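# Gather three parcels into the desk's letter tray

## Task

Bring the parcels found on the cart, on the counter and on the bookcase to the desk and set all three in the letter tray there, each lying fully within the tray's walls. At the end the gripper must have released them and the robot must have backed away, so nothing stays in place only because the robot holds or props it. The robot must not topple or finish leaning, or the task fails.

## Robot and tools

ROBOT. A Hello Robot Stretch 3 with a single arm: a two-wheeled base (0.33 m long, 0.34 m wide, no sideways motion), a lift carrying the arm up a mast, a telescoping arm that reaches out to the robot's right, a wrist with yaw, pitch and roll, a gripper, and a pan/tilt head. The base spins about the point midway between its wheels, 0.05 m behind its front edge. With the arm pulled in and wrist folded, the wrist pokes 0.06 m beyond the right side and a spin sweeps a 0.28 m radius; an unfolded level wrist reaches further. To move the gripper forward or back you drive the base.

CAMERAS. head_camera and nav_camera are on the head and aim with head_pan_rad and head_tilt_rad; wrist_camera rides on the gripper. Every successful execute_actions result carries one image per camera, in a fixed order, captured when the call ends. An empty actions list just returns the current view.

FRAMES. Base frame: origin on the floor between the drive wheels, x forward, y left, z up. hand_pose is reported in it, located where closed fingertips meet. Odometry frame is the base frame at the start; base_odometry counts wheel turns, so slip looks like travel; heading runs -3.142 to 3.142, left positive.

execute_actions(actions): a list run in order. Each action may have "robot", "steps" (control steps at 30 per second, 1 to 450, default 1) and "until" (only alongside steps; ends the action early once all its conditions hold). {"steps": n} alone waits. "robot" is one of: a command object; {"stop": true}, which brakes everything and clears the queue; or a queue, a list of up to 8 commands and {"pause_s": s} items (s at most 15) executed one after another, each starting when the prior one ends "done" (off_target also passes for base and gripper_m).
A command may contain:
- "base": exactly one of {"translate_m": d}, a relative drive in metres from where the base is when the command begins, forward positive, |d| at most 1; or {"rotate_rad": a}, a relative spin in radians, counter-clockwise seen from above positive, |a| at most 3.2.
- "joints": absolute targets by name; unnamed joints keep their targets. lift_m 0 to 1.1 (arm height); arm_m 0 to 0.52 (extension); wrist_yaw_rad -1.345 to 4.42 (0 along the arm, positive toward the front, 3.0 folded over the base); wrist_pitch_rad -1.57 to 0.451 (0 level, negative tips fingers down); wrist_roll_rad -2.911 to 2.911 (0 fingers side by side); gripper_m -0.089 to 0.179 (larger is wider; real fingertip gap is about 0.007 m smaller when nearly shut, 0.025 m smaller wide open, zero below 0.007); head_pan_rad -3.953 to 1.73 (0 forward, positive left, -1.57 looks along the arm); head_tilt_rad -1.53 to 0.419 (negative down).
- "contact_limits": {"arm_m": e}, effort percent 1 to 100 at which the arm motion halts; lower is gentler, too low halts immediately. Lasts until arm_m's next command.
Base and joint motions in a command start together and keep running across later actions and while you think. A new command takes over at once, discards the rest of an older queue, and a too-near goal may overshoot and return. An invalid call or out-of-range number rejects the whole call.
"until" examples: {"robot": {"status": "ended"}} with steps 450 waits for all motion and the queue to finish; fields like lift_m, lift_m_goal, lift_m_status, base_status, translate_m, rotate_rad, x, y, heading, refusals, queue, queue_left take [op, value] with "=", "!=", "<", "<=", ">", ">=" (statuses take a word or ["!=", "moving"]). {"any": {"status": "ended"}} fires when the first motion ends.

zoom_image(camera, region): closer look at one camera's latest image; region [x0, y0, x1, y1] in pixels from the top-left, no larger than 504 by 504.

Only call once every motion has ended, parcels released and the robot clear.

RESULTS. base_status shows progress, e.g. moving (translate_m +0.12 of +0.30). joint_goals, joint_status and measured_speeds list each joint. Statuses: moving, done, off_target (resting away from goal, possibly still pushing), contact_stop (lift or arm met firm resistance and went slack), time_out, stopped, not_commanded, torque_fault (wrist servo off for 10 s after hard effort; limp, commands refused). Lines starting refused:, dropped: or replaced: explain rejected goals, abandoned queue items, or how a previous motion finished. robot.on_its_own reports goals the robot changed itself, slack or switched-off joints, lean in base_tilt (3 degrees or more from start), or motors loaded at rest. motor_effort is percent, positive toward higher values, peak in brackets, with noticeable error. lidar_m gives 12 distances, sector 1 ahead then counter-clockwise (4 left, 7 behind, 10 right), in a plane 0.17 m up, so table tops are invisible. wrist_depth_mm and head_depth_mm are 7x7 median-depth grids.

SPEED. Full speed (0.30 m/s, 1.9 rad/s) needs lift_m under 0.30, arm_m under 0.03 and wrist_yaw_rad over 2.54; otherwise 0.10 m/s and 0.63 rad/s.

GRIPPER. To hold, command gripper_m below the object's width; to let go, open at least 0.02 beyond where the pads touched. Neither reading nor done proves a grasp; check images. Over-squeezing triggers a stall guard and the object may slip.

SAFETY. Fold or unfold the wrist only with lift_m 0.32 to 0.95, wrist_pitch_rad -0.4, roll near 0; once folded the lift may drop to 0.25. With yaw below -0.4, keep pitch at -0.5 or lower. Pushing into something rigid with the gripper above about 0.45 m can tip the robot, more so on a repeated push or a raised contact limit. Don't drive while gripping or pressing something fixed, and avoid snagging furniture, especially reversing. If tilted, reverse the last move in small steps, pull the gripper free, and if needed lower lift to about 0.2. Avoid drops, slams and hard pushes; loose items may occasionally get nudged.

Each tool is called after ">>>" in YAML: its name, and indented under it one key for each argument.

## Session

Scene 1 is done. Starting scene 2.

>>> execute_actions:
  actions: []

Scene clock: 0.00 s.
robot.base_odometry: x=+0.000 y=+0.000 heading=+0.000 (m, m, rad; robot's odometry frame)
robot.turned_by_wheels: +0.000 (rad since the last result)
robot.turned_by_imu: +0.000 (rad since the last result)
robot.base_tilt: forward=+2.5 right=-1.2 (deg)
robot.lidar_m: 1.98 1.85 1.49 1.91 1.79 1.82 2.04 1.59 1.74 2.48 1.96 2.01
robot.head_depth_mm: 1834 2737 2795 2794 2783 2790 2290 / 1831 2544 2589 2609 2624 2599 2255 / 1841 2339 2349 2390 2393 2372 2266 / 1854 2210 2159 2189 2186 2196 2136 / 1866 2035 2037 2070 2063 2046 2022 / 1850 1929 1924 1922 1927 1939 1938 / 1772 1801 1800 1810 1807 1808 1818
robot.base_status: not_commanded
robot.joint_positions: lift_m=+0.320 arm_m=+0.001 wrist_yaw_rad=+3.042 wrist_pitch_rad=-0.421 wrist_roll_rad=+0.003 gripper_m=+0.037 head_pan_rad=-0.014 head_tilt_rad=+0.008
robot.joint_goals: lift_m=+0.320 arm_m=+0.001 wrist_yaw_rad=+3.042 wrist_pitch_rad=-0.421 wrist_roll_rad=+0.003 gripper_m=+0.037 head_pan_rad=-0.014 head_tilt_rad=+0.008
robot.joint_status: lift_m=not_commanded arm_m=not_commanded wrist_yaw_rad=not_commanded wrist_pitch_rad=not_commanded wrist_roll_rad=not_commanded gripper_m=not_commanded head_pan_rad=not_commanded head_tilt_rad=not_commanded
robot.measured_speeds: translate_m=+0.000 rotate_rad=+0.000 lift_m=+0.000 arm_m=+0.000 wrist_yaw_rad=+0.000 wrist_pitch_rad=+0.000 wrist_roll_rad=+0.000 head_pan_rad=+0.000 head_tilt_rad=+0.000
robot: refusals=0 queue=idle queue_left=0
robot.motor_effort: left_wheel=+0 right_wheel=+0 lift_m=+43 arm_m=-1 wrist_yaw_rad=+0 wrist_pitch_rad=+8 wrist_roll_rad=+0 gripper_m=-1 head_pan_rad=+0 head_tilt_rad=+1 (%)
robot.hand_pose: x=+0.0010 y=+0.0773 z=+0.3323 quat_wxyz=(+0.182, +0.699, +0.113, +0.682) (m; robot's base frame)
robot.wrist_depth_mm: - - - - - - - / - - - - - - - / - - - - 998 969 965 / 818 808 782 791 775 768 753 / 660 655 - 632 648 626 621 / 552 550 - 546 506 531 520 / 476 496 - - 461 460 451
pictures: head_camera (sideways: a quarter turn clockwise sets it upright), nav_camera (sideways: a quarter turn counterclockwise sets it upright), wrist_camera
Images, in order (width x height): head_camera 896x504, nav_camera 672x504, wrist_camera 644x364.

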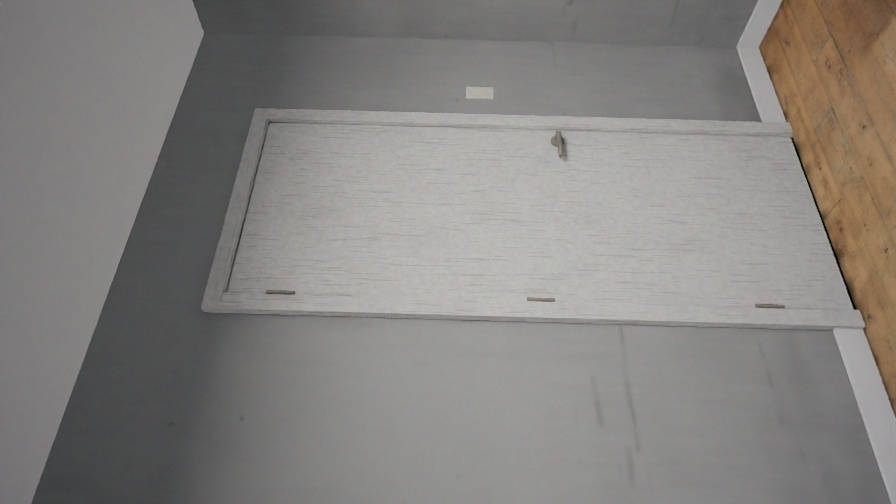

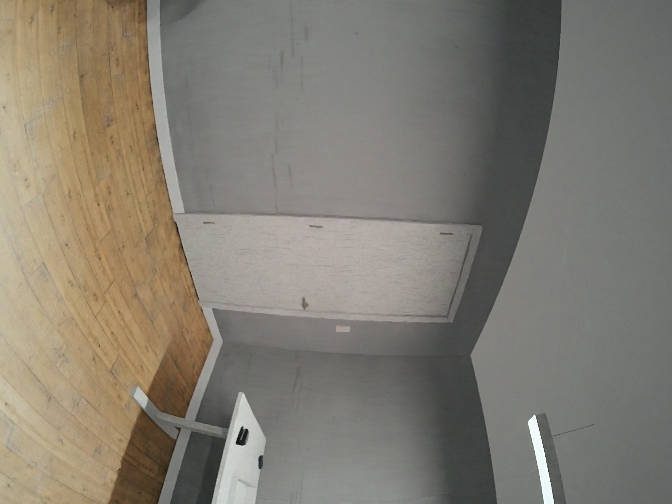

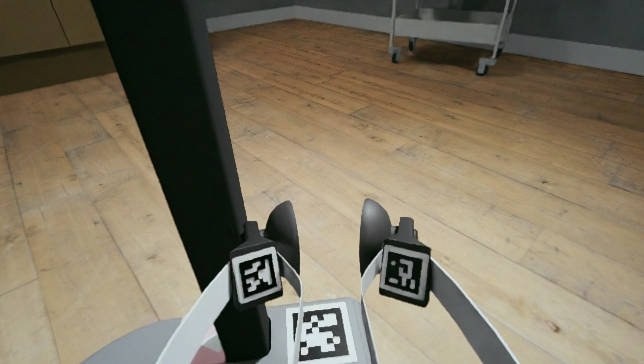

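>>> execute_actions:
  actions:
    - {"robot": {"joints": {"head_pan_rad": -1.57, "head_tilt_rad": -0.3}}, "steps": 90, "until": {"robot": {"status": "ended"}}}

Scene clock: 3.93 s.
robot.base_odometry: x=+0.000 y=+0.000 heading=+0.000 (m, m, rad; robot's odometry frame)
robot.turned_by_wheels: +0.000 (rad since the last result)
robot.turned_by_imu: +0.000 (rad since the last result)
robot.base_tilt: forward=+2.6 right=-1.3 (deg)
robot.lidar_m: 1.98 1.85 1.48 1.91 1.79 1.82 2.04 1.60 1.74 2.47 1.96 2.02
robot.head_depth_mm: 2158 2237 2333 2402 2466 1975 1514 / 2419 2530 2620 2741 2673 1967 1521 / 2603 2758 2907 3081 2720 1968 1512 / 2449 2572 2728 2903 2755 1959 1516 / 2311 2429 2553 2741 2702 1933 1507 / 2172 2264 2411 2510 2598 1916 1505 / 2050 2146 2273 1984 2414 1918 1503
robot.base_status: not_commanded
robot.joint_positions: lift_m=+0.320 arm_m=+0.001 wrist_yaw_rad=+3.042 wrist_pitch_rad=-0.421 wrist_roll_rad=+0.003 gripper_m=+0.037 head_pan_rad=-1.563 head_tilt_rad=-0.296
robot.joint_goals: lift_m=+0.320 arm_m=+0.001 wrist_yaw_rad=+3.042 wrist_pitch_rad=-0.421 wrist_roll_rad=+0.003 gripper_m=+0.037 head_pan_rad=-1.570 head_tilt_rad=-0.300
robot.joint_status: lift_m=not_commanded arm_m=not_commanded wrist_yaw_rad=not_commanded wrist_pitch_rad=not_commanded wrist_roll_rad=not_commanded gripper_m=not_commanded head_pan_rad=done head_tilt_rad=done
robot.measured_speeds: translate_m=+0.000 rotate_rad=+0.000 lift_m=+0.000 arm_m=+0.000 wrist_yaw_rad=+0.000 wrist_pitch_rad=+0.000 wrist_roll_rad=+0.000 head_pan_rad=+0.000 head_tilt_rad=+0.000
robot: refusals=0 queue=done queue_left=0
robot.motor_effort: left_wheel=+0(0) right_wheel=+0(1) lift_m=+43(43) arm_m=-1(0) wrist_yaw_rad=+0(0) wrist_pitch_rad=+8(9) wrist_roll_rad=+0(0) gripper_m=+0(0) head_pan_rad=-5(56) head_tilt_rad=-3(16) (%)
robot.hand_pose: x=+0.0010 y=+0.0773 z=+0.3323 quat_wxyz=(+0.182, +0.699, +0.113, +0.682) (m; robot's base frame)
robot.wrist_depth_mm: - - - - - - - / - - - - - - - / - - - - 994 991 965 / 830 813 791 790 770 769 756 / 660 654 - 636 655 627 612 / 557 549 - 534 506 531 523 / 474 496 - - 461 457 453
pictures: head_camera (sideways: a quarter turn clockwise sets it upright), nav_camera (sideways: a quarter turn counterclockwise sets it upright), wrist_camera
Images, in order (width x height): head_camera 896x504, nav_camera 672x504, wrist_camera 644x364.

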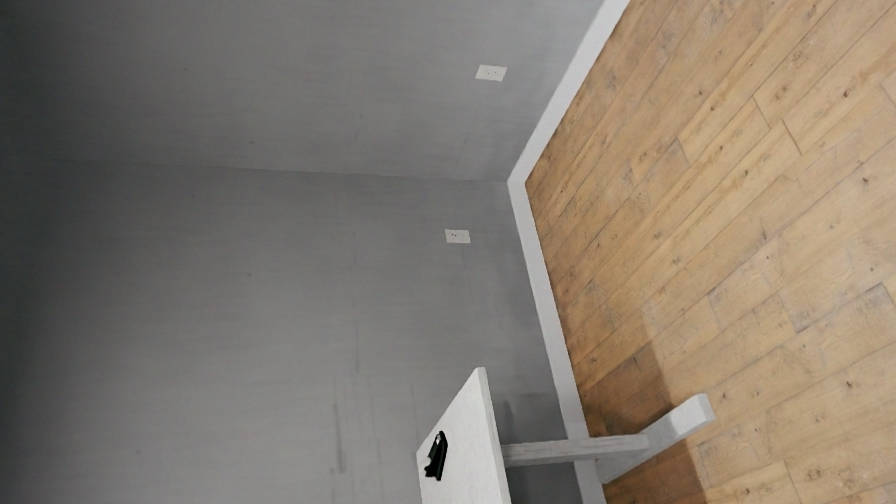

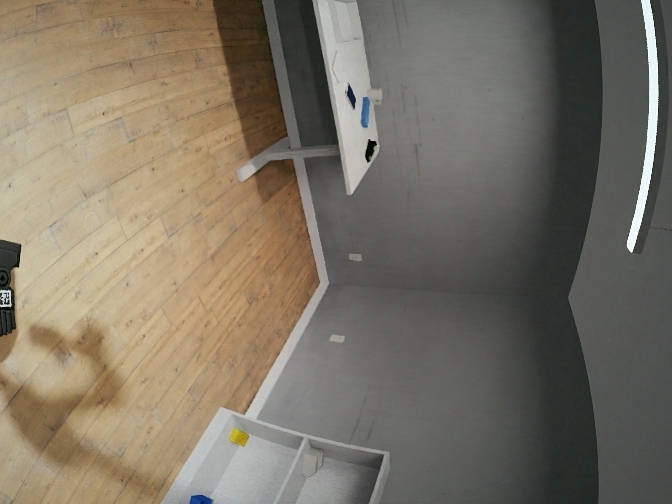

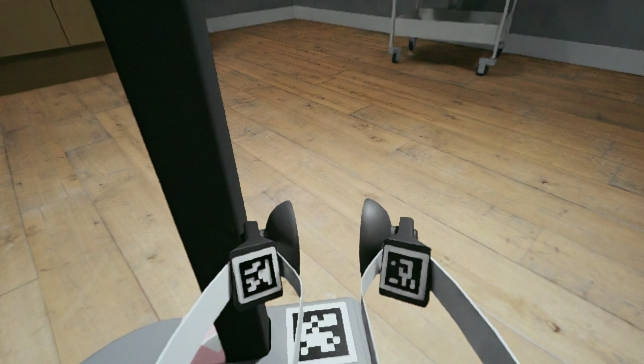

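>>> execute_actions:
  actions:
    - {"robot": {"joints": {"head_pan_rad": -2.6, "head_tilt_rad": -0.3}}, "steps": 90, "until": {"robot": {"status": "ended"}}}

Scene clock: 7.37 s.
robot.base_odometry: x=+0.000 y=+0.000 heading=+0.000 (m, m, rad; robot's odometry frame)
robot.turned_by_wheels: +0.000 (rad since the last result)
robot.turned_by_imu: +0.000 (rad since the last result)
robot.base_tilt: forward=+2.6 right=-1.2 (deg)
robot.lidar_m: 1.98 1.85 1.49 1.91 1.79 1.82 2.04 1.60 1.73 2.48 1.96 2.02
robot.head_depth_mm: 1677 1765 1884 1995 2131 1962 1518 / 1670 1780 1865 1994 2128 1960 1516 / 1669 1771 1862 1988 2111 1945 1514 / 1655 1748 1843 1891 2049 1870 1509 / 1661 1756 1825 1912 2058 1865 1501 / 1651 1754 1845 1906 2046 1848 1512 / 1648 1741 1838 1885 2014 1859 1495
robot.base_status: not_commanded
robot.joint_positions: lift_m=+0.320 arm_m=+0.001 wrist_yaw_rad=+3.042 wrist_pitch_rad=-0.421 wrist_roll_rad=+0.003 gripper_m=+0.037 head_pan_rad=-2.593 head_tilt_rad=-0.296
robot.joint_goals: lift_m=+0.320 arm_m=+0.001 wrist_yaw_rad=+3.042 wrist_pitch_rad=-0.421 wrist_roll_rad=+0.003 gripper_m=+0.037 head_pan_rad=-2.600 head_tilt_rad=-0.300
robot.joint_status: lift_m=not_commanded arm_m=not_commanded wrist_yaw_rad=not_commanded wrist_pitch_rad=not_commanded wrist_roll_rad=not_commanded gripper_m=not_commanded head_pan_rad=done head_tilt_rad=done
robot.measured_speeds: translate_m=+0.000 rotate_rad=+0.000 lift_m=+0.000 arm_m=+0.000 wrist_yaw_rad=+0.000 wrist_pitch_rad=+0.000 wrist_roll_rad=+0.000 head_pan_rad=+0.000 head_tilt_rad=+0.000
robot: refusals=0 queue=done queue_left=0
robot.motor_effort: left_wheel=+0(0) right_wheel=-1(1) lift_m=+43(43) arm_m=+0(1) wrist_yaw_rad=+0(0) wrist_pitch_rad=+9(8) wrist_roll_rad=+0(0) gripper_m=-1(0) head_pan_rad=-4(55) head_tilt_rad=-1(1) (%)
robot.hand_pose: x=+0.0010 y=+0.0773 z=+0.3323 quat_wxyz=(+0.182, +0.699, +0.113, +0.682) (m; robot's base frame)
robot.wrist_depth_mm: - - - - - - - / - - - - - - - / - - - - 990 985 965 / 820 814 794 788 768 766 754 / 661 656 - 643 658 622 618 / 560 548 - 540 508 523 525 / 477 498 - - 467 461 455
pictures: head_camera (sideways: a quarter turn clockwise sets it upright), nav_camera (sideways: a quarter turn counterclockwise sets it upright), wrist_camera
Images, in order (width x height): head_camera 896x504, nav_camera 672x504, wrist_camera 644x364.

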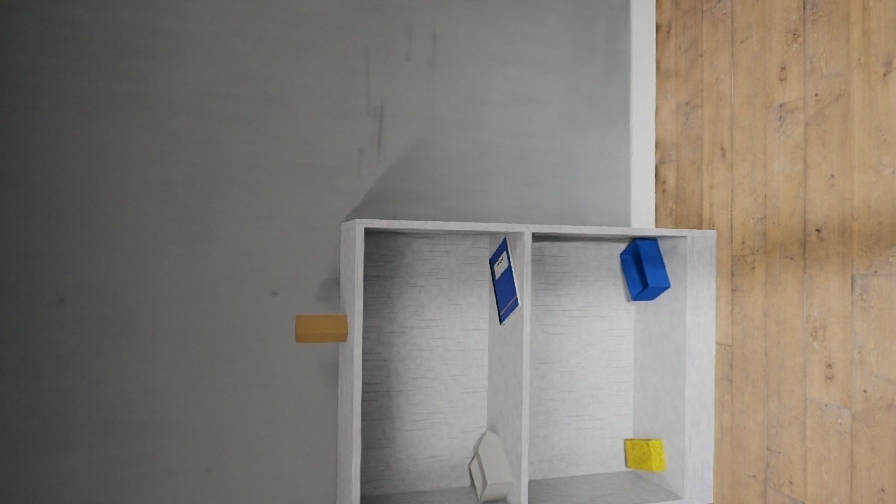

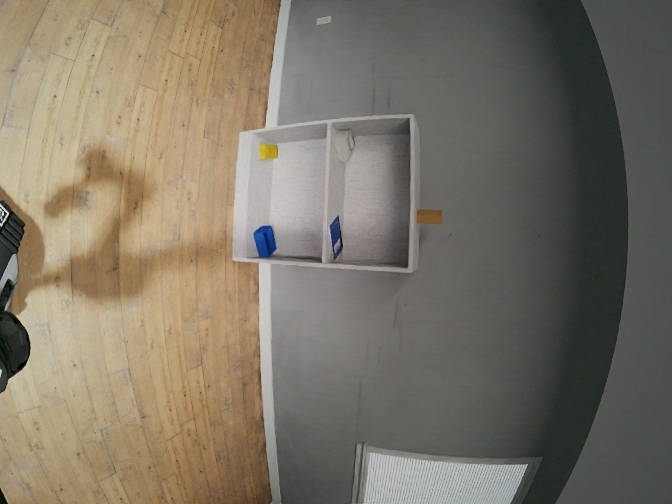

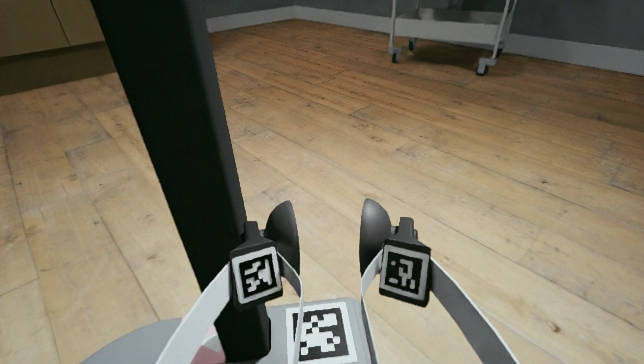

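>>> execute_actions:
  actions:
    - {"robot": {"joints": {"head_pan_rad": -3.6, "head_tilt_rad": -0.3}}, "steps": 90, "until": {"robot": {"status": "ended"}}}

Scene clock: 15.93 s.
robot.base_odometry: x=+0.000 y=+0.000 heading=+0.000 (m, m, rad; robot's odometry frame)
robot.turned_by_wheels: +0.000 (rad since the last result)
robot.turned_by_imu: +0.000 (rad since the last result)
robot.base_tilt: forward=+2.5 right=-1.2 (deg)
robot.lidar_m: 1.98 1.86 1.49 1.92 1.79 1.82 2.04 1.59 1.74 2.48 1.96 2.02
robot.head_depth_mm: 2096 2189 2305 1791 1875 1951 1518 / 2217 2355 2456 1913 2022 1949 1519 / 2336 2484 2595 2056 2176 1938 1519 / 2502 2641 2818 2938 2457 1948 1513 / 2663 2793 2934 3095 2714 1943 1498 / 2409 2493 2651 2779 2738 1941 1504 / 2129 2230 2340 2439 2478 1925 1486
robot.base_status: not_commanded
robot.joint_positions: lift_m=+0.320 arm_m=+0.001 wrist_yaw_rad=+3.042 wrist_pitch_rad=-0.421 wrist_roll_rad=+0.003 gripper_m=+0.037 head_pan_rad=-3.593 head_tilt_rad=-0.296
robot.joint_goals: lift_m=+0.320 arm_m=+0.001 wrist_yaw_rad=+3.042 wrist_pitch_rad=-0.421 wrist_roll_rad=+0.003 gripper_m=+0.037 head_pan_rad=-3.600 head_tilt_rad=-0.300
robot.joint_status: lift_m=not_commanded arm_m=not_commanded wrist_yaw_rad=not_commanded wrist_pitch_rad=not_commanded wrist_roll_rad=not_commanded gripper_m=not_commanded head_pan_rad=done head_tilt_rad=done
robot.measured_speeds: translate_m=+0.000 rotate_rad=+0.000 lift_m=+0.000 arm_m=+0.000 wrist_yaw_rad=+0.000 wrist_pitch_rad=+0.000 wrist_roll_rad=+0.000 head_pan_rad=+0.000 head_tilt_rad=+0.000
robot: refusals=0 queue=done queue_left=0
robot.motor_effort: left_wheel=+0(0) right_wheel=-1(0) lift_m=+43(43) arm_m=+0(0) wrist_yaw_rad=+0(1) wrist_pitch_rad=+8(8) wrist_roll_rad=+0(0) gripper_m=+0(0) head_pan_rad=-4(55) head_tilt_rad=-1(3) (%)
robot.hand_pose: x=+0.0010 y=+0.0773 z=+0.3323 quat_wxyz=(+0.182, +0.699, +0.113, +0.682) (m; robot's base frame)
robot.wrist_depth_mm: - - - - - - - / - - - - - - - / - - - - 999 992 971 / 811 804 790 784 788 756 760 / 668 648 - 642 648 629 616 / 555 553 - 546 508 529 526 / 480 492 - - 463 461 456
pictures: head_camera (sideways: a quarter turn clockwise sets it upright), nav_camera (sideways: a quarter turn counterclockwise sets it upright), wrist_camera
Images, in order (width x height): head_camera 896x504, nav_camera 672x504, wrist_camera 644x364.

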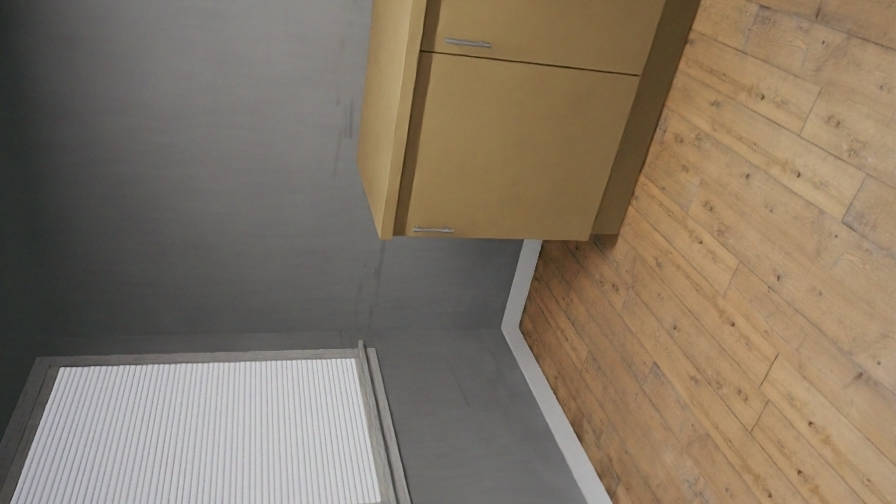

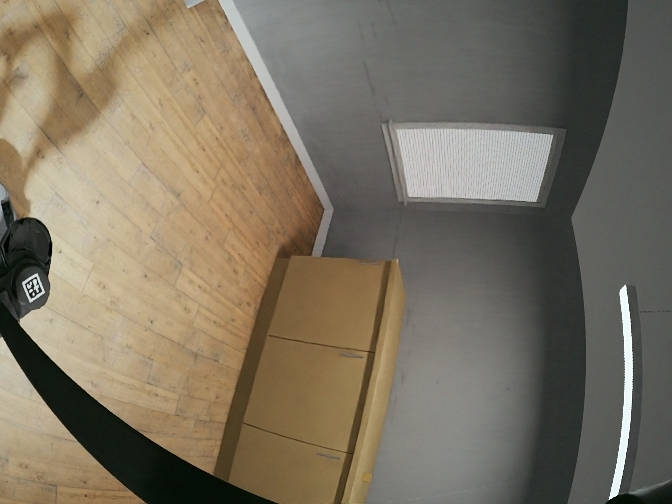

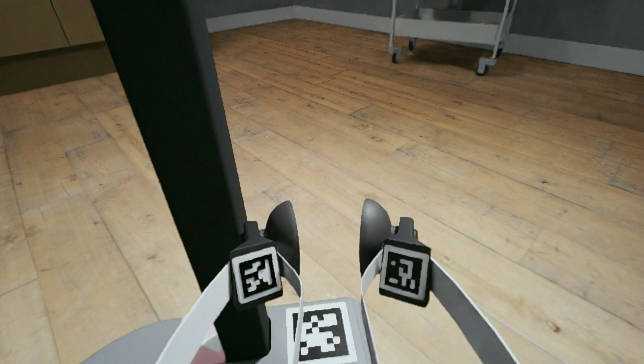

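>>> execute_actions:
  actions:
    - {"robot": {"joints": {"head_pan_rad": 1.7, "head_tilt_rad": -0.3}}, "steps": 150, "until": {"robot": {"status": "ended"}}}

Scene clock: 23.20 s.
robot.base_odometry: x=+0.000 y=+0.000 heading=+0.000 (m, m, rad; robot's odometry frame)
robot.turned_by_wheels: +0.000 (rad since the last result)
robot.turned_by_imu: +0.000 (rad since the last result)
robot.base_tilt: forward=+2.6 right=-1.3 (deg)
robot.lidar_m: 1.98 1.85 1.48 1.91 1.79 1.82 2.04 1.60 1.74 2.47 1.96 2.02
robot.head_depth_mm: 2325 2415 2519 2593 2566 1943 1519 / 2559 2688 2867 3023 2739 1967 1513 / 2487 2584 2803 2981 2747 1950 1514 / 2362 2481 2640 2820 2738 1949 1506 / 2229 2363 2496 1947 2070 1934 1513 / 2136 2248 2356 1855 1969 1925 1504 / 2058 2180 - - - - -
robot.base_status: not_commanded
robot.joint_positions: lift_m=+0.320 arm_m=+0.001 wrist_yaw_rad=+3.042 wrist_pitch_rad=-0.421 wrist_roll_rad=+0.003 gripper_m=+0.037 head_pan_rad=+1.693 head_tilt_rad=-0.296
robot.joint_goals: lift_m=+0.320 arm_m=+0.001 wrist_yaw_rad=+3.042 wrist_pitch_rad=-0.421 wrist_roll_rad=+0.003 gripper_m=+0.037 head_pan_rad=+1.700 head_tilt_rad=-0.300
robot.joint_status: lift_m=not_commanded arm_m=not_commanded wrist_yaw_rad=not_commanded wrist_pitch_rad=not_commanded wrist_roll_rad=not_commanded gripper_m=not_commanded head_pan_rad=done head_tilt_rad=done
robot.measured_speeds: translate_m=+0.000 rotate_rad=+0.000 lift_m=+0.000 arm_m=+0.000 wrist_yaw_rad=+0.000 wrist_pitch_rad=+0.000 wrist_roll_rad=+0.000 head_pan_rad=+0.000 head_tilt_rad=+0.000
robot: refusals=0 queue=done queue_left=0
robot.motor_effort: left_wheel=+0(0) right_wheel=+0(1) lift_m=+43(43) arm_m=+0(1) wrist_yaw_rad=-1(0) wrist_pitch_rad=+8(9) wrist_roll_rad=+0(0) gripper_m=-1(1) head_pan_rad=+5(55) head_tilt_rad=-2(3) (%)
robot.hand_pose: x=+0.0010 y=+0.0773 z=+0.3323 quat_wxyz=(+0.182, +0.699, +0.113, +0.682) (m; robot's base frame)
robot.wrist_depth_mm: - - - - - - - / - - - - - - - / - - - - - 990 969 / 835 801 800 783 771 765 752 / 661 650 - 639 652 627 626 / 556 553 - 542 510 527 526 / 479 501 - - 468 457 452
pictures: head_camera (sideways: a quarter turn clockwise sets it upright), nav_camera (sideways: a quarter turn counterclockwise sets it upright), wrist_camera
Images, in order (width x height): head_camera 896x504, nav_camera 672x504, wrist_camera 644x364.

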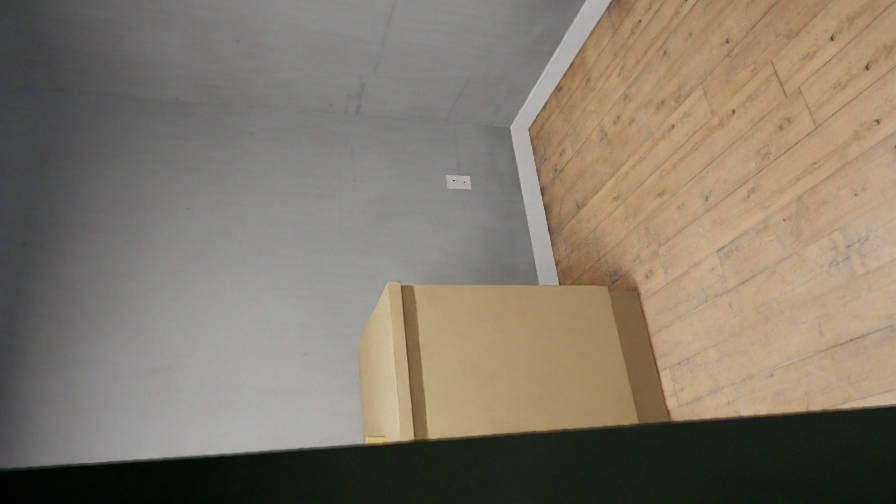

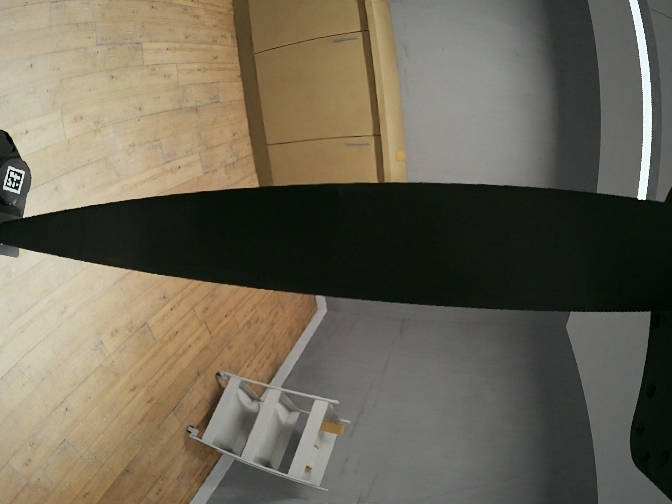

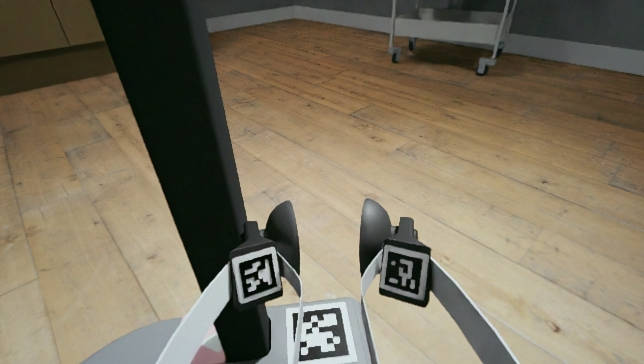

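>>> execute_actions:
  actions:
    - {"robot": {"joints": {"head_pan_rad": -0.9, "head_tilt_rad": -0.2}}, "steps": 150, "until": {"robot": {"status": "ended"}}}

Scene clock: 37.30 s.
robot.base_odometry: x=+0.000 y=+0.000 heading=+0.000 (m, m, rad; robot's odometry frame)
robot.turned_by_wheels: +0.000 (rad since the last result)
robot.turned_by_imu: +0.000 (rad since the last result)
robot.base_tilt: forward=+2.6 right=-1.2 (deg)
robot.lidar_m: 1.98 1.85 1.48 1.91 1.79 1.82 2.04 1.59 1.74 2.48 1.96 2.01
robot.head_depth_mm: 2073 2146 2230 2311 1963 2046 1659 / 2101 2165 2250 2314 2463 2209 1653 / 2097 2214 2304 2371 2497 2196 1643 / 2120 2220 2310 2399 2519 2196 1649 / 2156 2242 2335 2398 2567 2198 1642 / 2204 2264 2392 2441 2570 2135 1643 / 2198 2277 2412 2491 2639 2165 1636
robot.base_status: not_commanded
robot.joint_positions: lift_m=+0.320 arm_m=+0.001 wrist_yaw_rad=+3.042 wrist_pitch_rad=-0.421 wrist_roll_rad=+0.003 gripper_m=+0.037 head_pan_rad=-0.893 head_tilt_rad=-0.211
robot.joint_goals: lift_m=+0.320 arm_m=+0.001 wrist_yaw_rad=+3.042 wrist_pitch_rad=-0.421 wrist_roll_rad=+0.003 gripper_m=+0.037 head_pan_rad=-0.900 head_tilt_rad=-0.200
robot.joint_status: lift_m=not_commanded arm_m=not_commanded wrist_yaw_rad=not_commanded wrist_pitch_rad=not_commanded wrist_roll_rad=not_commanded gripper_m=not_commanded head_pan_rad=done head_tilt_rad=done
robot.measured_speeds: translate_m=+0.000 rotate_rad=+0.000 lift_m=+0.000 arm_m=+0.000 wrist_yaw_rad=+0.000 wrist_pitch_rad=+0.000 wrist_roll_rad=+0.000 head_pan_rad=+0.000 head_tilt_rad=+0.000
robot: refusals=0 queue=done queue_left=0
robot.motor_effort: left_wheel=+0(0) right_wheel=-1(0) lift_m=+43(43) arm_m=+0(0) wrist_yaw_rad=+0(1) wrist_pitch_rad=+8(8) wrist_roll_rad=+0(0) gripper_m=+0(1) head_pan_rad=-4(55) head_tilt_rad=+4(10) (%)
robot.hand_pose: x=+0.0010 y=+0.0773 z=+0.3323 quat_wxyz=(+0.182, +0.699, +0.113, +0.682) (m; robot's base frame)
robot.wrist_depth_mm: - - - - - - - / - - - - - - - / - - - - 998 976 959 / 802 800 792 781 772 765 746 / 667 653 - 644 648 623 616 / 560 561 - 539 508 530 526 / 474 492 - - 463 458 454
pictures: head_camera (sideways: a quarter turn clockwise sets it upright), nav_camera (sideways: a quarter turn counterclockwise sets it upright), wrist_camera
Images, in order (width x height): head_camera 896x504, nav_camera 672x504, wrist_camera 644x364.

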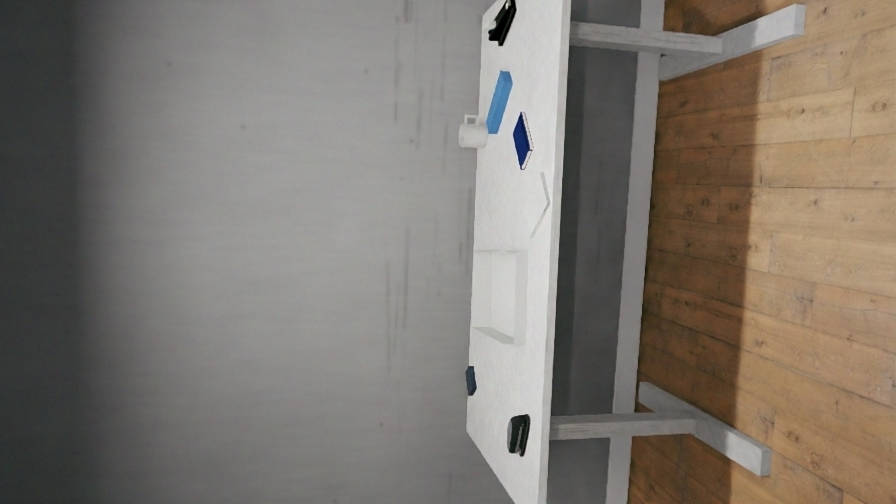

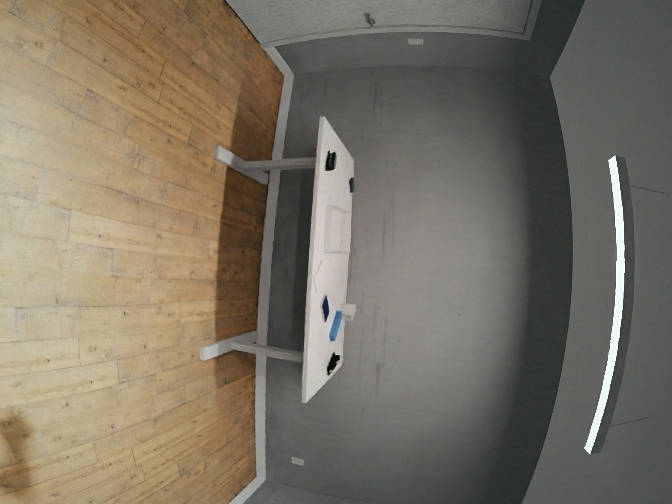

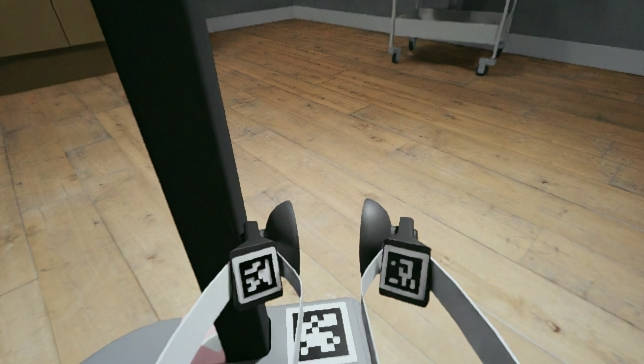

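>>> execute_actions:
  actions:
    - {"robot": {"joints": {"head_pan_rad": 1.05, "head_tilt_rad": -0.3}}, "steps": 150, "until": {"robot": {"status": "ended"}}}

Scene clock: 51.23 s.
robot.base_odometry: x=+0.000 y=+0.000 heading=+0.000 (m, m, rad; robot's odometry frame)
robot.turned_by_wheels: +0.000 (rad since the last result)
robot.turned_by_imu: +0.000 (rad since the last result)
robot.base_tilt: forward=+2.5 right=-1.1 (deg)
robot.lidar_m: 1.98 1.85 1.48 1.92 1.79 1.82 2.04 1.60 1.74 2.48 1.96 2.01
robot.head_depth_mm: 1578 1658 1729 1810 1918 1951 1529 / 1650 1723 1814 1912 2027 1959 1509 / 1727 1826 1920 1991 2083 1871 1518 / 1821 1916 2019 2078 1995 1863 1500 / 1909 2036 2144 2210 2036 1830 1495 / 2043 2142 2295 2480 2550 1928 1504 / 2154 2277 2475 2646 2677 1938 1497
robot.base_status: not_commanded
robot.joint_positions: lift_m=+0.320 arm_m=+0.001 wrist_yaw_rad=+3.042 wrist_pitch_rad=-0.421 wrist_roll_rad=+0.003 gripper_m=+0.037 head_pan_rad=+1.043 head_tilt_rad=-0.296
robot.joint_goals: lift_m=+0.320 arm_m=+0.001 wrist_yaw_rad=+3.042 wrist_pitch_rad=-0.421 wrist_roll_rad=+0.003 gripper_m=+0.037 head_pan_rad=+1.050 head_tilt_rad=-0.300
robot.joint_status: lift_m=not_commanded arm_m=not_commanded wrist_yaw_rad=not_commanded wrist_pitch_rad=not_commanded wrist_roll_rad=not_commanded gripper_m=not_commanded head_pan_rad=done head_tilt_rad=done
robot.measured_speeds: translate_m=+0.000 rotate_rad=+0.000 lift_m=+0.000 arm_m=+0.000 wrist_yaw_rad=+0.000 wrist_pitch_rad=+0.000 wrist_roll_rad=+0.000 head_pan_rad=+0.000 head_tilt_rad=+0.000
robot: refusals=0 queue=done queue_left=0
robot.motor_effort: left_wheel=-1(0) right_wheel=-1(0) lift_m=+43(43) arm_m=+0(1) wrist_yaw_rad=+0(0) wrist_pitch_rad=+8(9) wrist_roll_rad=+0(0) gripper_m=+0(0) head_pan_rad=+5(57) head_tilt_rad=-1(9) (%)
robot.hand_pose: x=+0.0010 y=+0.0773 z=+0.3323 quat_wxyz=(+0.182, +0.699, +0.113, +0.682) (m; robot's base frame)
robot.wrist_depth_mm: - - - - - - - / - - - - - - - / - - - - 984 970 972 / 808 809 795 783 771 766 756 / 661 648 - 640 657 619 613 / 548 552 - 544 506 530 529 / 483 495 - - 465 459 460
pictures: head_camera (sideways: a quarter turn clockwise sets it upright), nav_camera (sideways: a quarter turn counterclockwise sets it upright), wrist_camera
Images, in order (width x height): head_camera 896x504, nav_camera 672x504, wrist_camera 644x364.

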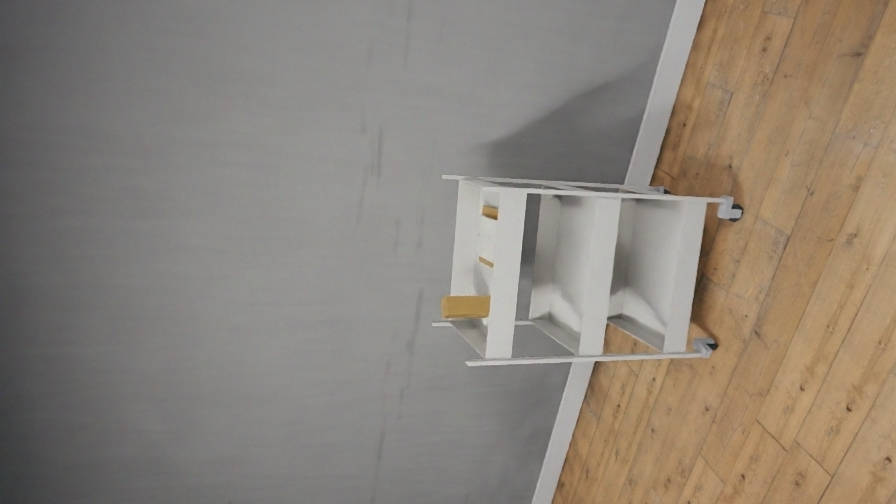

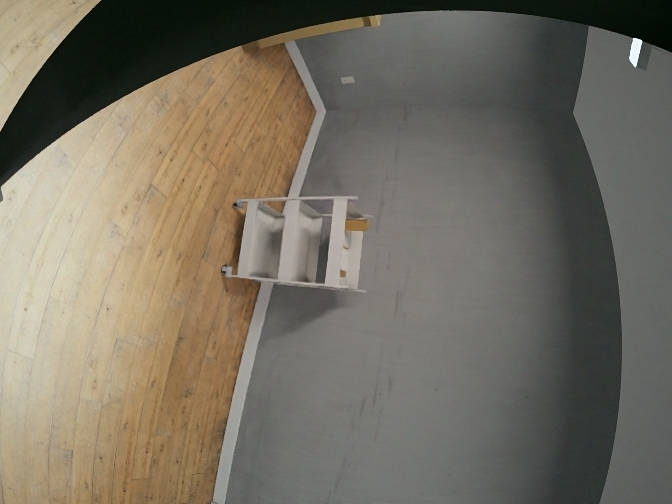

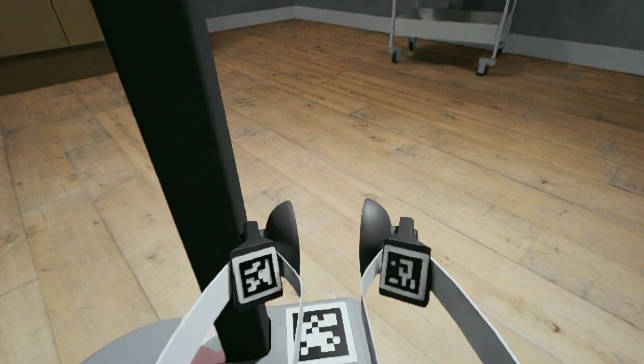

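>>> execute_actions:
  actions:
    - {"robot": [{"joints": {"lift_m": 0.28, "head_pan_rad": -1.57, "head_tilt_rad": -0.5}}, {"base": {"rotate_rad": 1.395}}, {"base": {"translate_m": 1.0}}, {"base": {"translate_m": 0.30}}, {"base": {"rotate_rad": 0.715}}], "steps": 450, "until": {"robot": {"status": "ended"}}}

Scene clock: 78.33 s.
robot.base_odometry: x=+0.227 y=+1.280 heading=+2.110 (m, m, rad; robot's odometry frame)
robot.turned_by_wheels: +2.110 (rad since the last result)
robot.turned_by_imu: +2.083 (rad since the last result)
robot.base_tilt: forward=+2.5 right=-1.2 (deg)
robot.lidar_m: 0.90 0.89 1.16 2.83 2.88 3.13 2.79 1.43 0.43 0.34 0.67 1.23
robot.head_depth_mm: 763 833 915 1013 938 738 833 / 763 835 915 1016 938 738 672 / 763 832 914 1014 905 766 665 / 761 829 912 1013 1081 704 631 / 761 831 913 1010 1099 777 872 / 759 831 910 1008 1121 1297 1299 / 761 828 911 1007 1136 1294 1292
robot.base_status: done (rotate_rad +0.7149 of +0.7150)
robot.joint_positions: lift_m=+0.280 arm_m=+0.001 wrist_yaw_rad=+3.042 wrist_pitch_rad=-0.422 wrist_roll_rad=+0.003 gripper_m=+0.037 head_pan_rad=-1.563 head_tilt_rad=-0.494
robot.joint_goals: lift_m=+0.280 arm_m=+0.001 wrist_yaw_rad=+3.042 wrist_pitch_rad=-0.422 wrist_roll_rad=+0.003 gripper_m=+0.037 head_pan_rad=-1.570 head_tilt_rad=-0.500
robot.joint_status: lift_m=done arm_m=not_commanded wrist_yaw_rad=not_commanded wrist_pitch_rad=not_commanded wrist_roll_rad=not_commanded gripper_m=not_commanded head_pan_rad=done head_tilt_rad=done
robot.measured_speeds: translate_m=+0.000 rotate_rad=+0.000 lift_m=+0.000 arm_m=+0.000 wrist_yaw_rad=+0.000 wrist_pitch_rad=+0.000 wrist_roll_rad=+0.000 head_pan_rad=+0.000 head_tilt_rad=+0.000
robot: refusals=0 queue=done queue_left=0
robot.motor_effort: left_wheel=-2(12) right_wheel=+0(5) lift_m=+30(45) arm_m=+0(0) wrist_yaw_rad=+0(1) wrist_pitch_rad=+9(9) wrist_roll_rad=+0(0) gripper_m=+0(0) head_pan_rad=-4(54) head_tilt_rad=-3(14) (%)
robot.hand_pose: x=+0.0010 y=+0.0772 z=+0.2923 quat_wxyz=(+0.183, +0.699, +0.113, +0.682) (m; robot's base frame)
robot.wrist_depth_mm: - - - - - - 859 / - - - - - - 942 / 961 939 937 922 912 878 882 / 735 734 721 707 711 688 687 / 599 591 - 576 605 569 567 / 504 516 - - 460 485 478 / 451 - - - 419 417 419
pictures: head_camera (sideways: a quarter turn clockwise sets it upright), nav_camera (sideways: a quarter turn counterclockwise sets it upright), wrist_camera
Images, in order (width x height): head_camera 896x504, nav_camera 672x504, wrist_camera 644x364.

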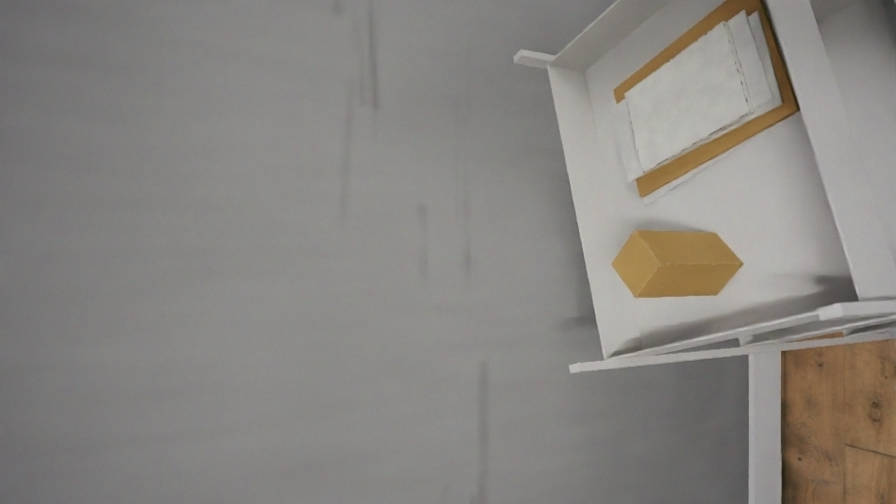

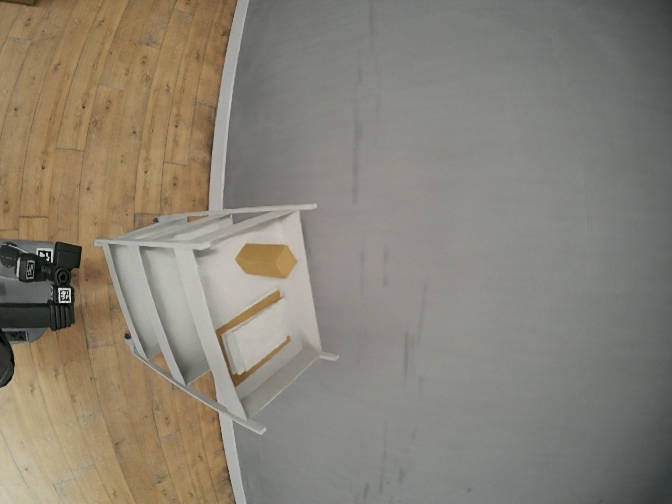

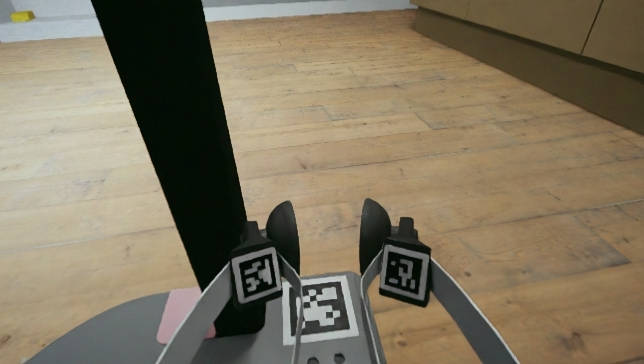

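>>> execute_actions:
  actions:
    - {"robot": [{"joints": {"lift_m": 0.73, "gripper_m": 0.12}, "base": {"translate_m": -0.106}}, {"joints": {"wrist_yaw_rad": 0.785, "wrist_pitch_rad": -0.4}}, {"joints": {"arm_m": 0.14}}], "steps": 450, "until": {"robot": {"status": "ended"}}}

Scene clock: 97.23 s.
robot.base_odometry: x=+0.282 y=+1.189 heading=+2.110 (m, m, rad; robot's odometry frame)
robot.turned_by_wheels: +0.000 (rad since the last result)
robot.turned_by_imu: +0.000 (rad since the last result)
robot.base_tilt: forward=+2.5 right=-1.2 (deg)
robot.lidar_m: 1.00 1.00 1.30 2.82 2.75 3.04 2.68 1.45 0.54 0.46 0.45 1.24
robot.head_depth_mm: 771 841 924 1030 1158 1006 - / 771 845 924 1025 968 779 - / 768 841 925 1021 976 745 - / 768 837 920 1023 951 771 - / 769 837 919 1021 935 789 833 / 766 835 918 1019 907 765 851 / 767 836 917 1014 1141 1300 1276
robot.base_status: done (translate_m -0.1060 of -0.1060)
robot.joint_positions: lift_m=+0.730 arm_m=+0.140 wrist_yaw_rad=+0.787 wrist_pitch_rad=-0.415 wrist_roll_rad=+0.003 gripper_m=+0.120 head_pan_rad=-1.563 head_tilt_rad=-0.494
robot.joint_goals: lift_m=+0.730 arm_m=+0.140 wrist_yaw_rad=+0.785 wrist_pitch_rad=-0.400 wrist_roll_rad=+0.003 gripper_m=+0.120 head_pan_rad=-1.570 head_tilt_rad=-0.500
robot.joint_status: lift_m=done arm_m=done wrist_yaw_rad=done wrist_pitch_rad=done wrist_roll_rad=not_commanded gripper_m=done head_pan_rad=done head_tilt_rad=done
robot.measured_speeds: translate_m=+0.000 rotate_rad=+0.000 lift_m=+0.000 arm_m=+0.000 wrist_yaw_rad=+0.000 wrist_pitch_rad=+0.000 wrist_roll_rad=+0.000 head_pan_rad=+0.000 head_tilt_rad=+0.000
robot: refusals=0 queue=done queue_left=0
robot.motor_effort: left_wheel=-1(15) right_wheel=+0(5) lift_m=+50(59) arm_m=+2(6) wrist_yaw_rad=-2(25) wrist_pitch_rad=+8(12) wrist_roll_rad=+0(1) gripper_m=-1(87) head_pan_rad=-4(5) head_tilt_rad=-3(1) (%)
robot.hand_pose: x=+0.1378 y=-0.4434 z=+0.7432 quat_wxyz=(+0.694, +0.400, -0.584, +0.130) (m; robot's base frame)
robot.wrist_depth_mm: - - 897 692 560 481 416 / - - 995 753 264 384 434 / - - - 799 277 387 358 / - - 232 317 309 337 304 / - - 200 277 279 285 251 / - - 217 183 236 - 216 / 922 891 870 218 165 143 187
pictures: head_camera (sideways: a quarter turn clockwise sets it upright), nav_camera (sideways: a quarter turn counterclockwise sets it upright), wrist_camera
Images, in order (width x height): head_camera 896x504, nav_camera 672x504, wrist_camera 644x364.

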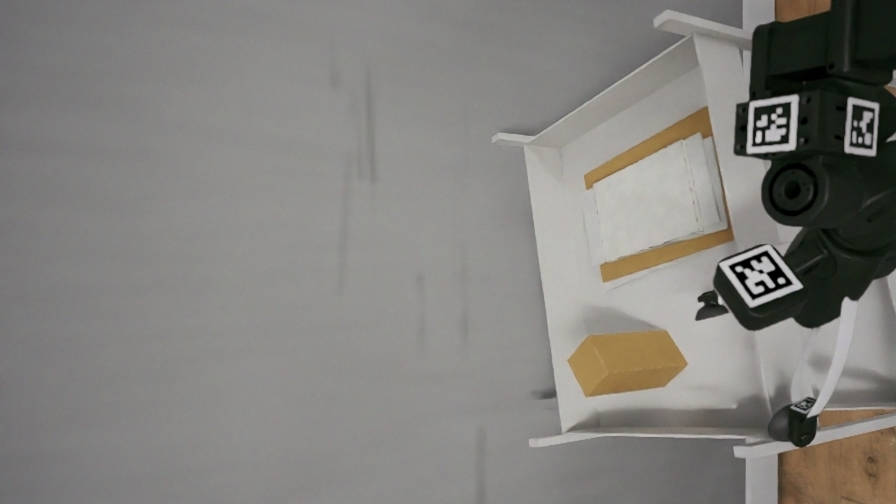

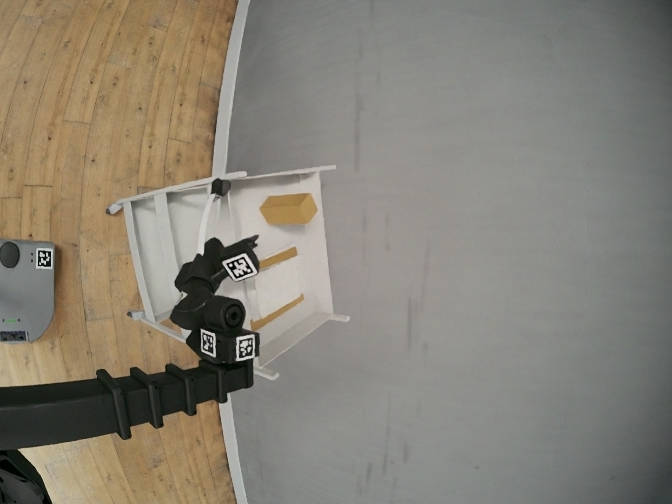

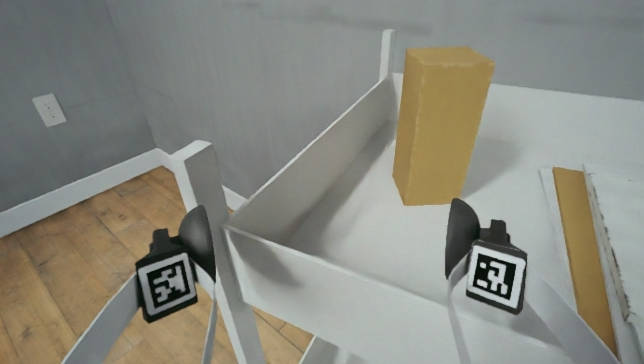

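>>> execute_actions:
  actions:
    - {"robot": [{"joints": {"lift_m": 0.745}}, {"joints": {"arm_m": 0.30}}, {"base": {"translate_m": 0.055}}], "steps": 300, "until": {"robot": {"status": "ended"}}}

Scene clock: 109.63 s.
robot.base_odometry: x=+0.254 y=+1.236 heading=+2.110 (m, m, rad; robot's odometry frame)
robot.turned_by_wheels: +0.000 (rad since the last result)
robot.turned_by_imu: +0.000 (rad since the last result)
robot.base_tilt: forward=+2.6 right=-1.1 (deg)
robot.lidar_m: 0.95 0.94 1.23 2.83 2.88 3.08 2.74 1.44 0.52 0.44 0.43 1.24
robot.head_depth_mm: 768 838 920 1020 1127 765 - / 768 837 919 1021 1045 692 900 / 768 836 919 1021 971 674 877 / 767 835 917 1018 970 722 852 / 764 836 916 1021 911 740 848 / 763 833 915 1015 1096 1245 1227 / 760 830 910 1014 1135 1293 1293
robot.base_status: done (translate_m +0.0550 of +0.0550)
robot.joint_positions: lift_m=+0.745 arm_m=+0.300 wrist_yaw_rad=+0.786 wrist_pitch_rad=-0.416 wrist_roll_rad=+0.003 gripper_m=+0.120 head_pan_rad=-1.563 head_tilt_rad=-0.494
robot.joint_goals: lift_m=+0.745 arm_m=+0.300 wrist_yaw_rad=+0.785 wrist_pitch_rad=-0.400 wrist_roll_rad=+0.003 gripper_m=+0.120 head_pan_rad=-1.570 head_tilt_rad=-0.500
robot.joint_status: lift_m=done arm_m=done wrist_yaw_rad=done wrist_pitch_rad=done wrist_roll_rad=not_commanded gripper_m=done head_pan_rad=done head_tilt_rad=done
robot.measured_speeds: translate_m=+0.000 rotate_rad=+0.000 lift_m=+0.000 arm_m=+0.000 wrist_yaw_rad=+0.000 wrist_pitch_rad=+0.000 wrist_roll_rad=+0.000 head_pan_rad=+0.000 head_tilt_rad=+0.000
robot: refusals=0 queue=done queue_left=0
robot.motor_effort: left_wheel=-2(6) right_wheel=+1(2) lift_m=+56(58) arm_m=+2(1) wrist_yaw_rad=-1(2) wrist_pitch_rad=+8(9) wrist_roll_rad=+1(0) gripper_m=+0(1) head_pan_rad=-4(4) head_tilt_rad=-3(2) (%)
robot.hand_pose: x=+0.1375 y=-0.6035 z=+0.7578 quat_wxyz=(+0.695, +0.400, -0.584, +0.129) (m; robot's base frame)
robot.wrist_depth_mm: - 862 624 490 404 345 303 / - - 718 537 438 368 318 / - - 802 589 464 396 335 / - - 928 254 142 273 338 / - - 240 251 124 276 250 / - - 216 241 141 244 249 / 943 169 211 209 168 217 204
pictures: head_camera (sideways: a quarter turn clockwise sets it upright), nav_camera (sideways: a quarter turn counterclockwise sets it upright), wrist_camera
Images, in order (width x height): head_camera 896x504, nav_camera 672x504, wrist_camera 644x364.

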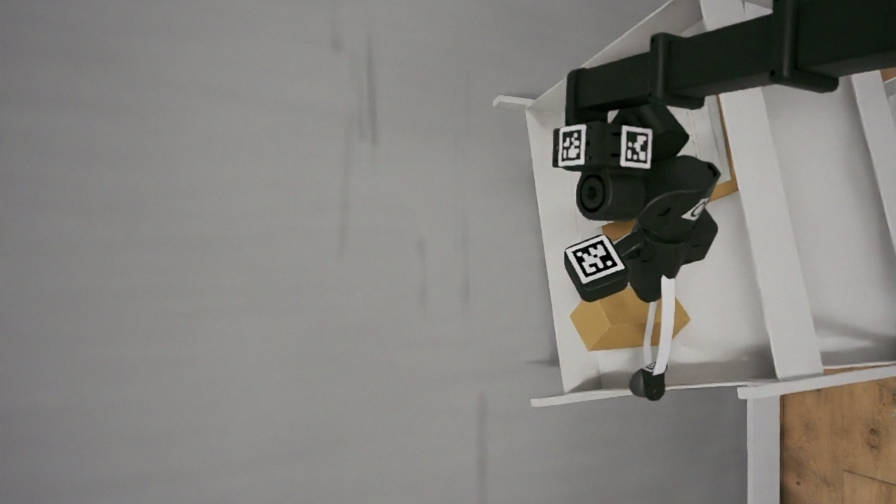

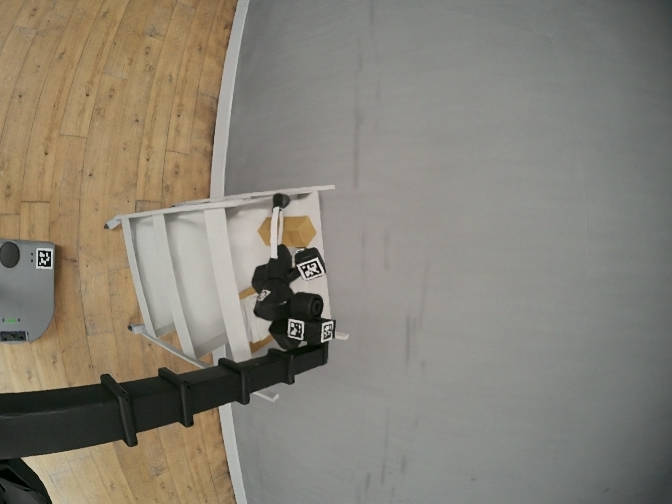

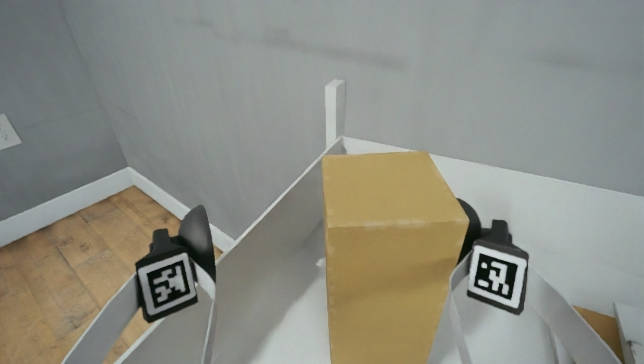

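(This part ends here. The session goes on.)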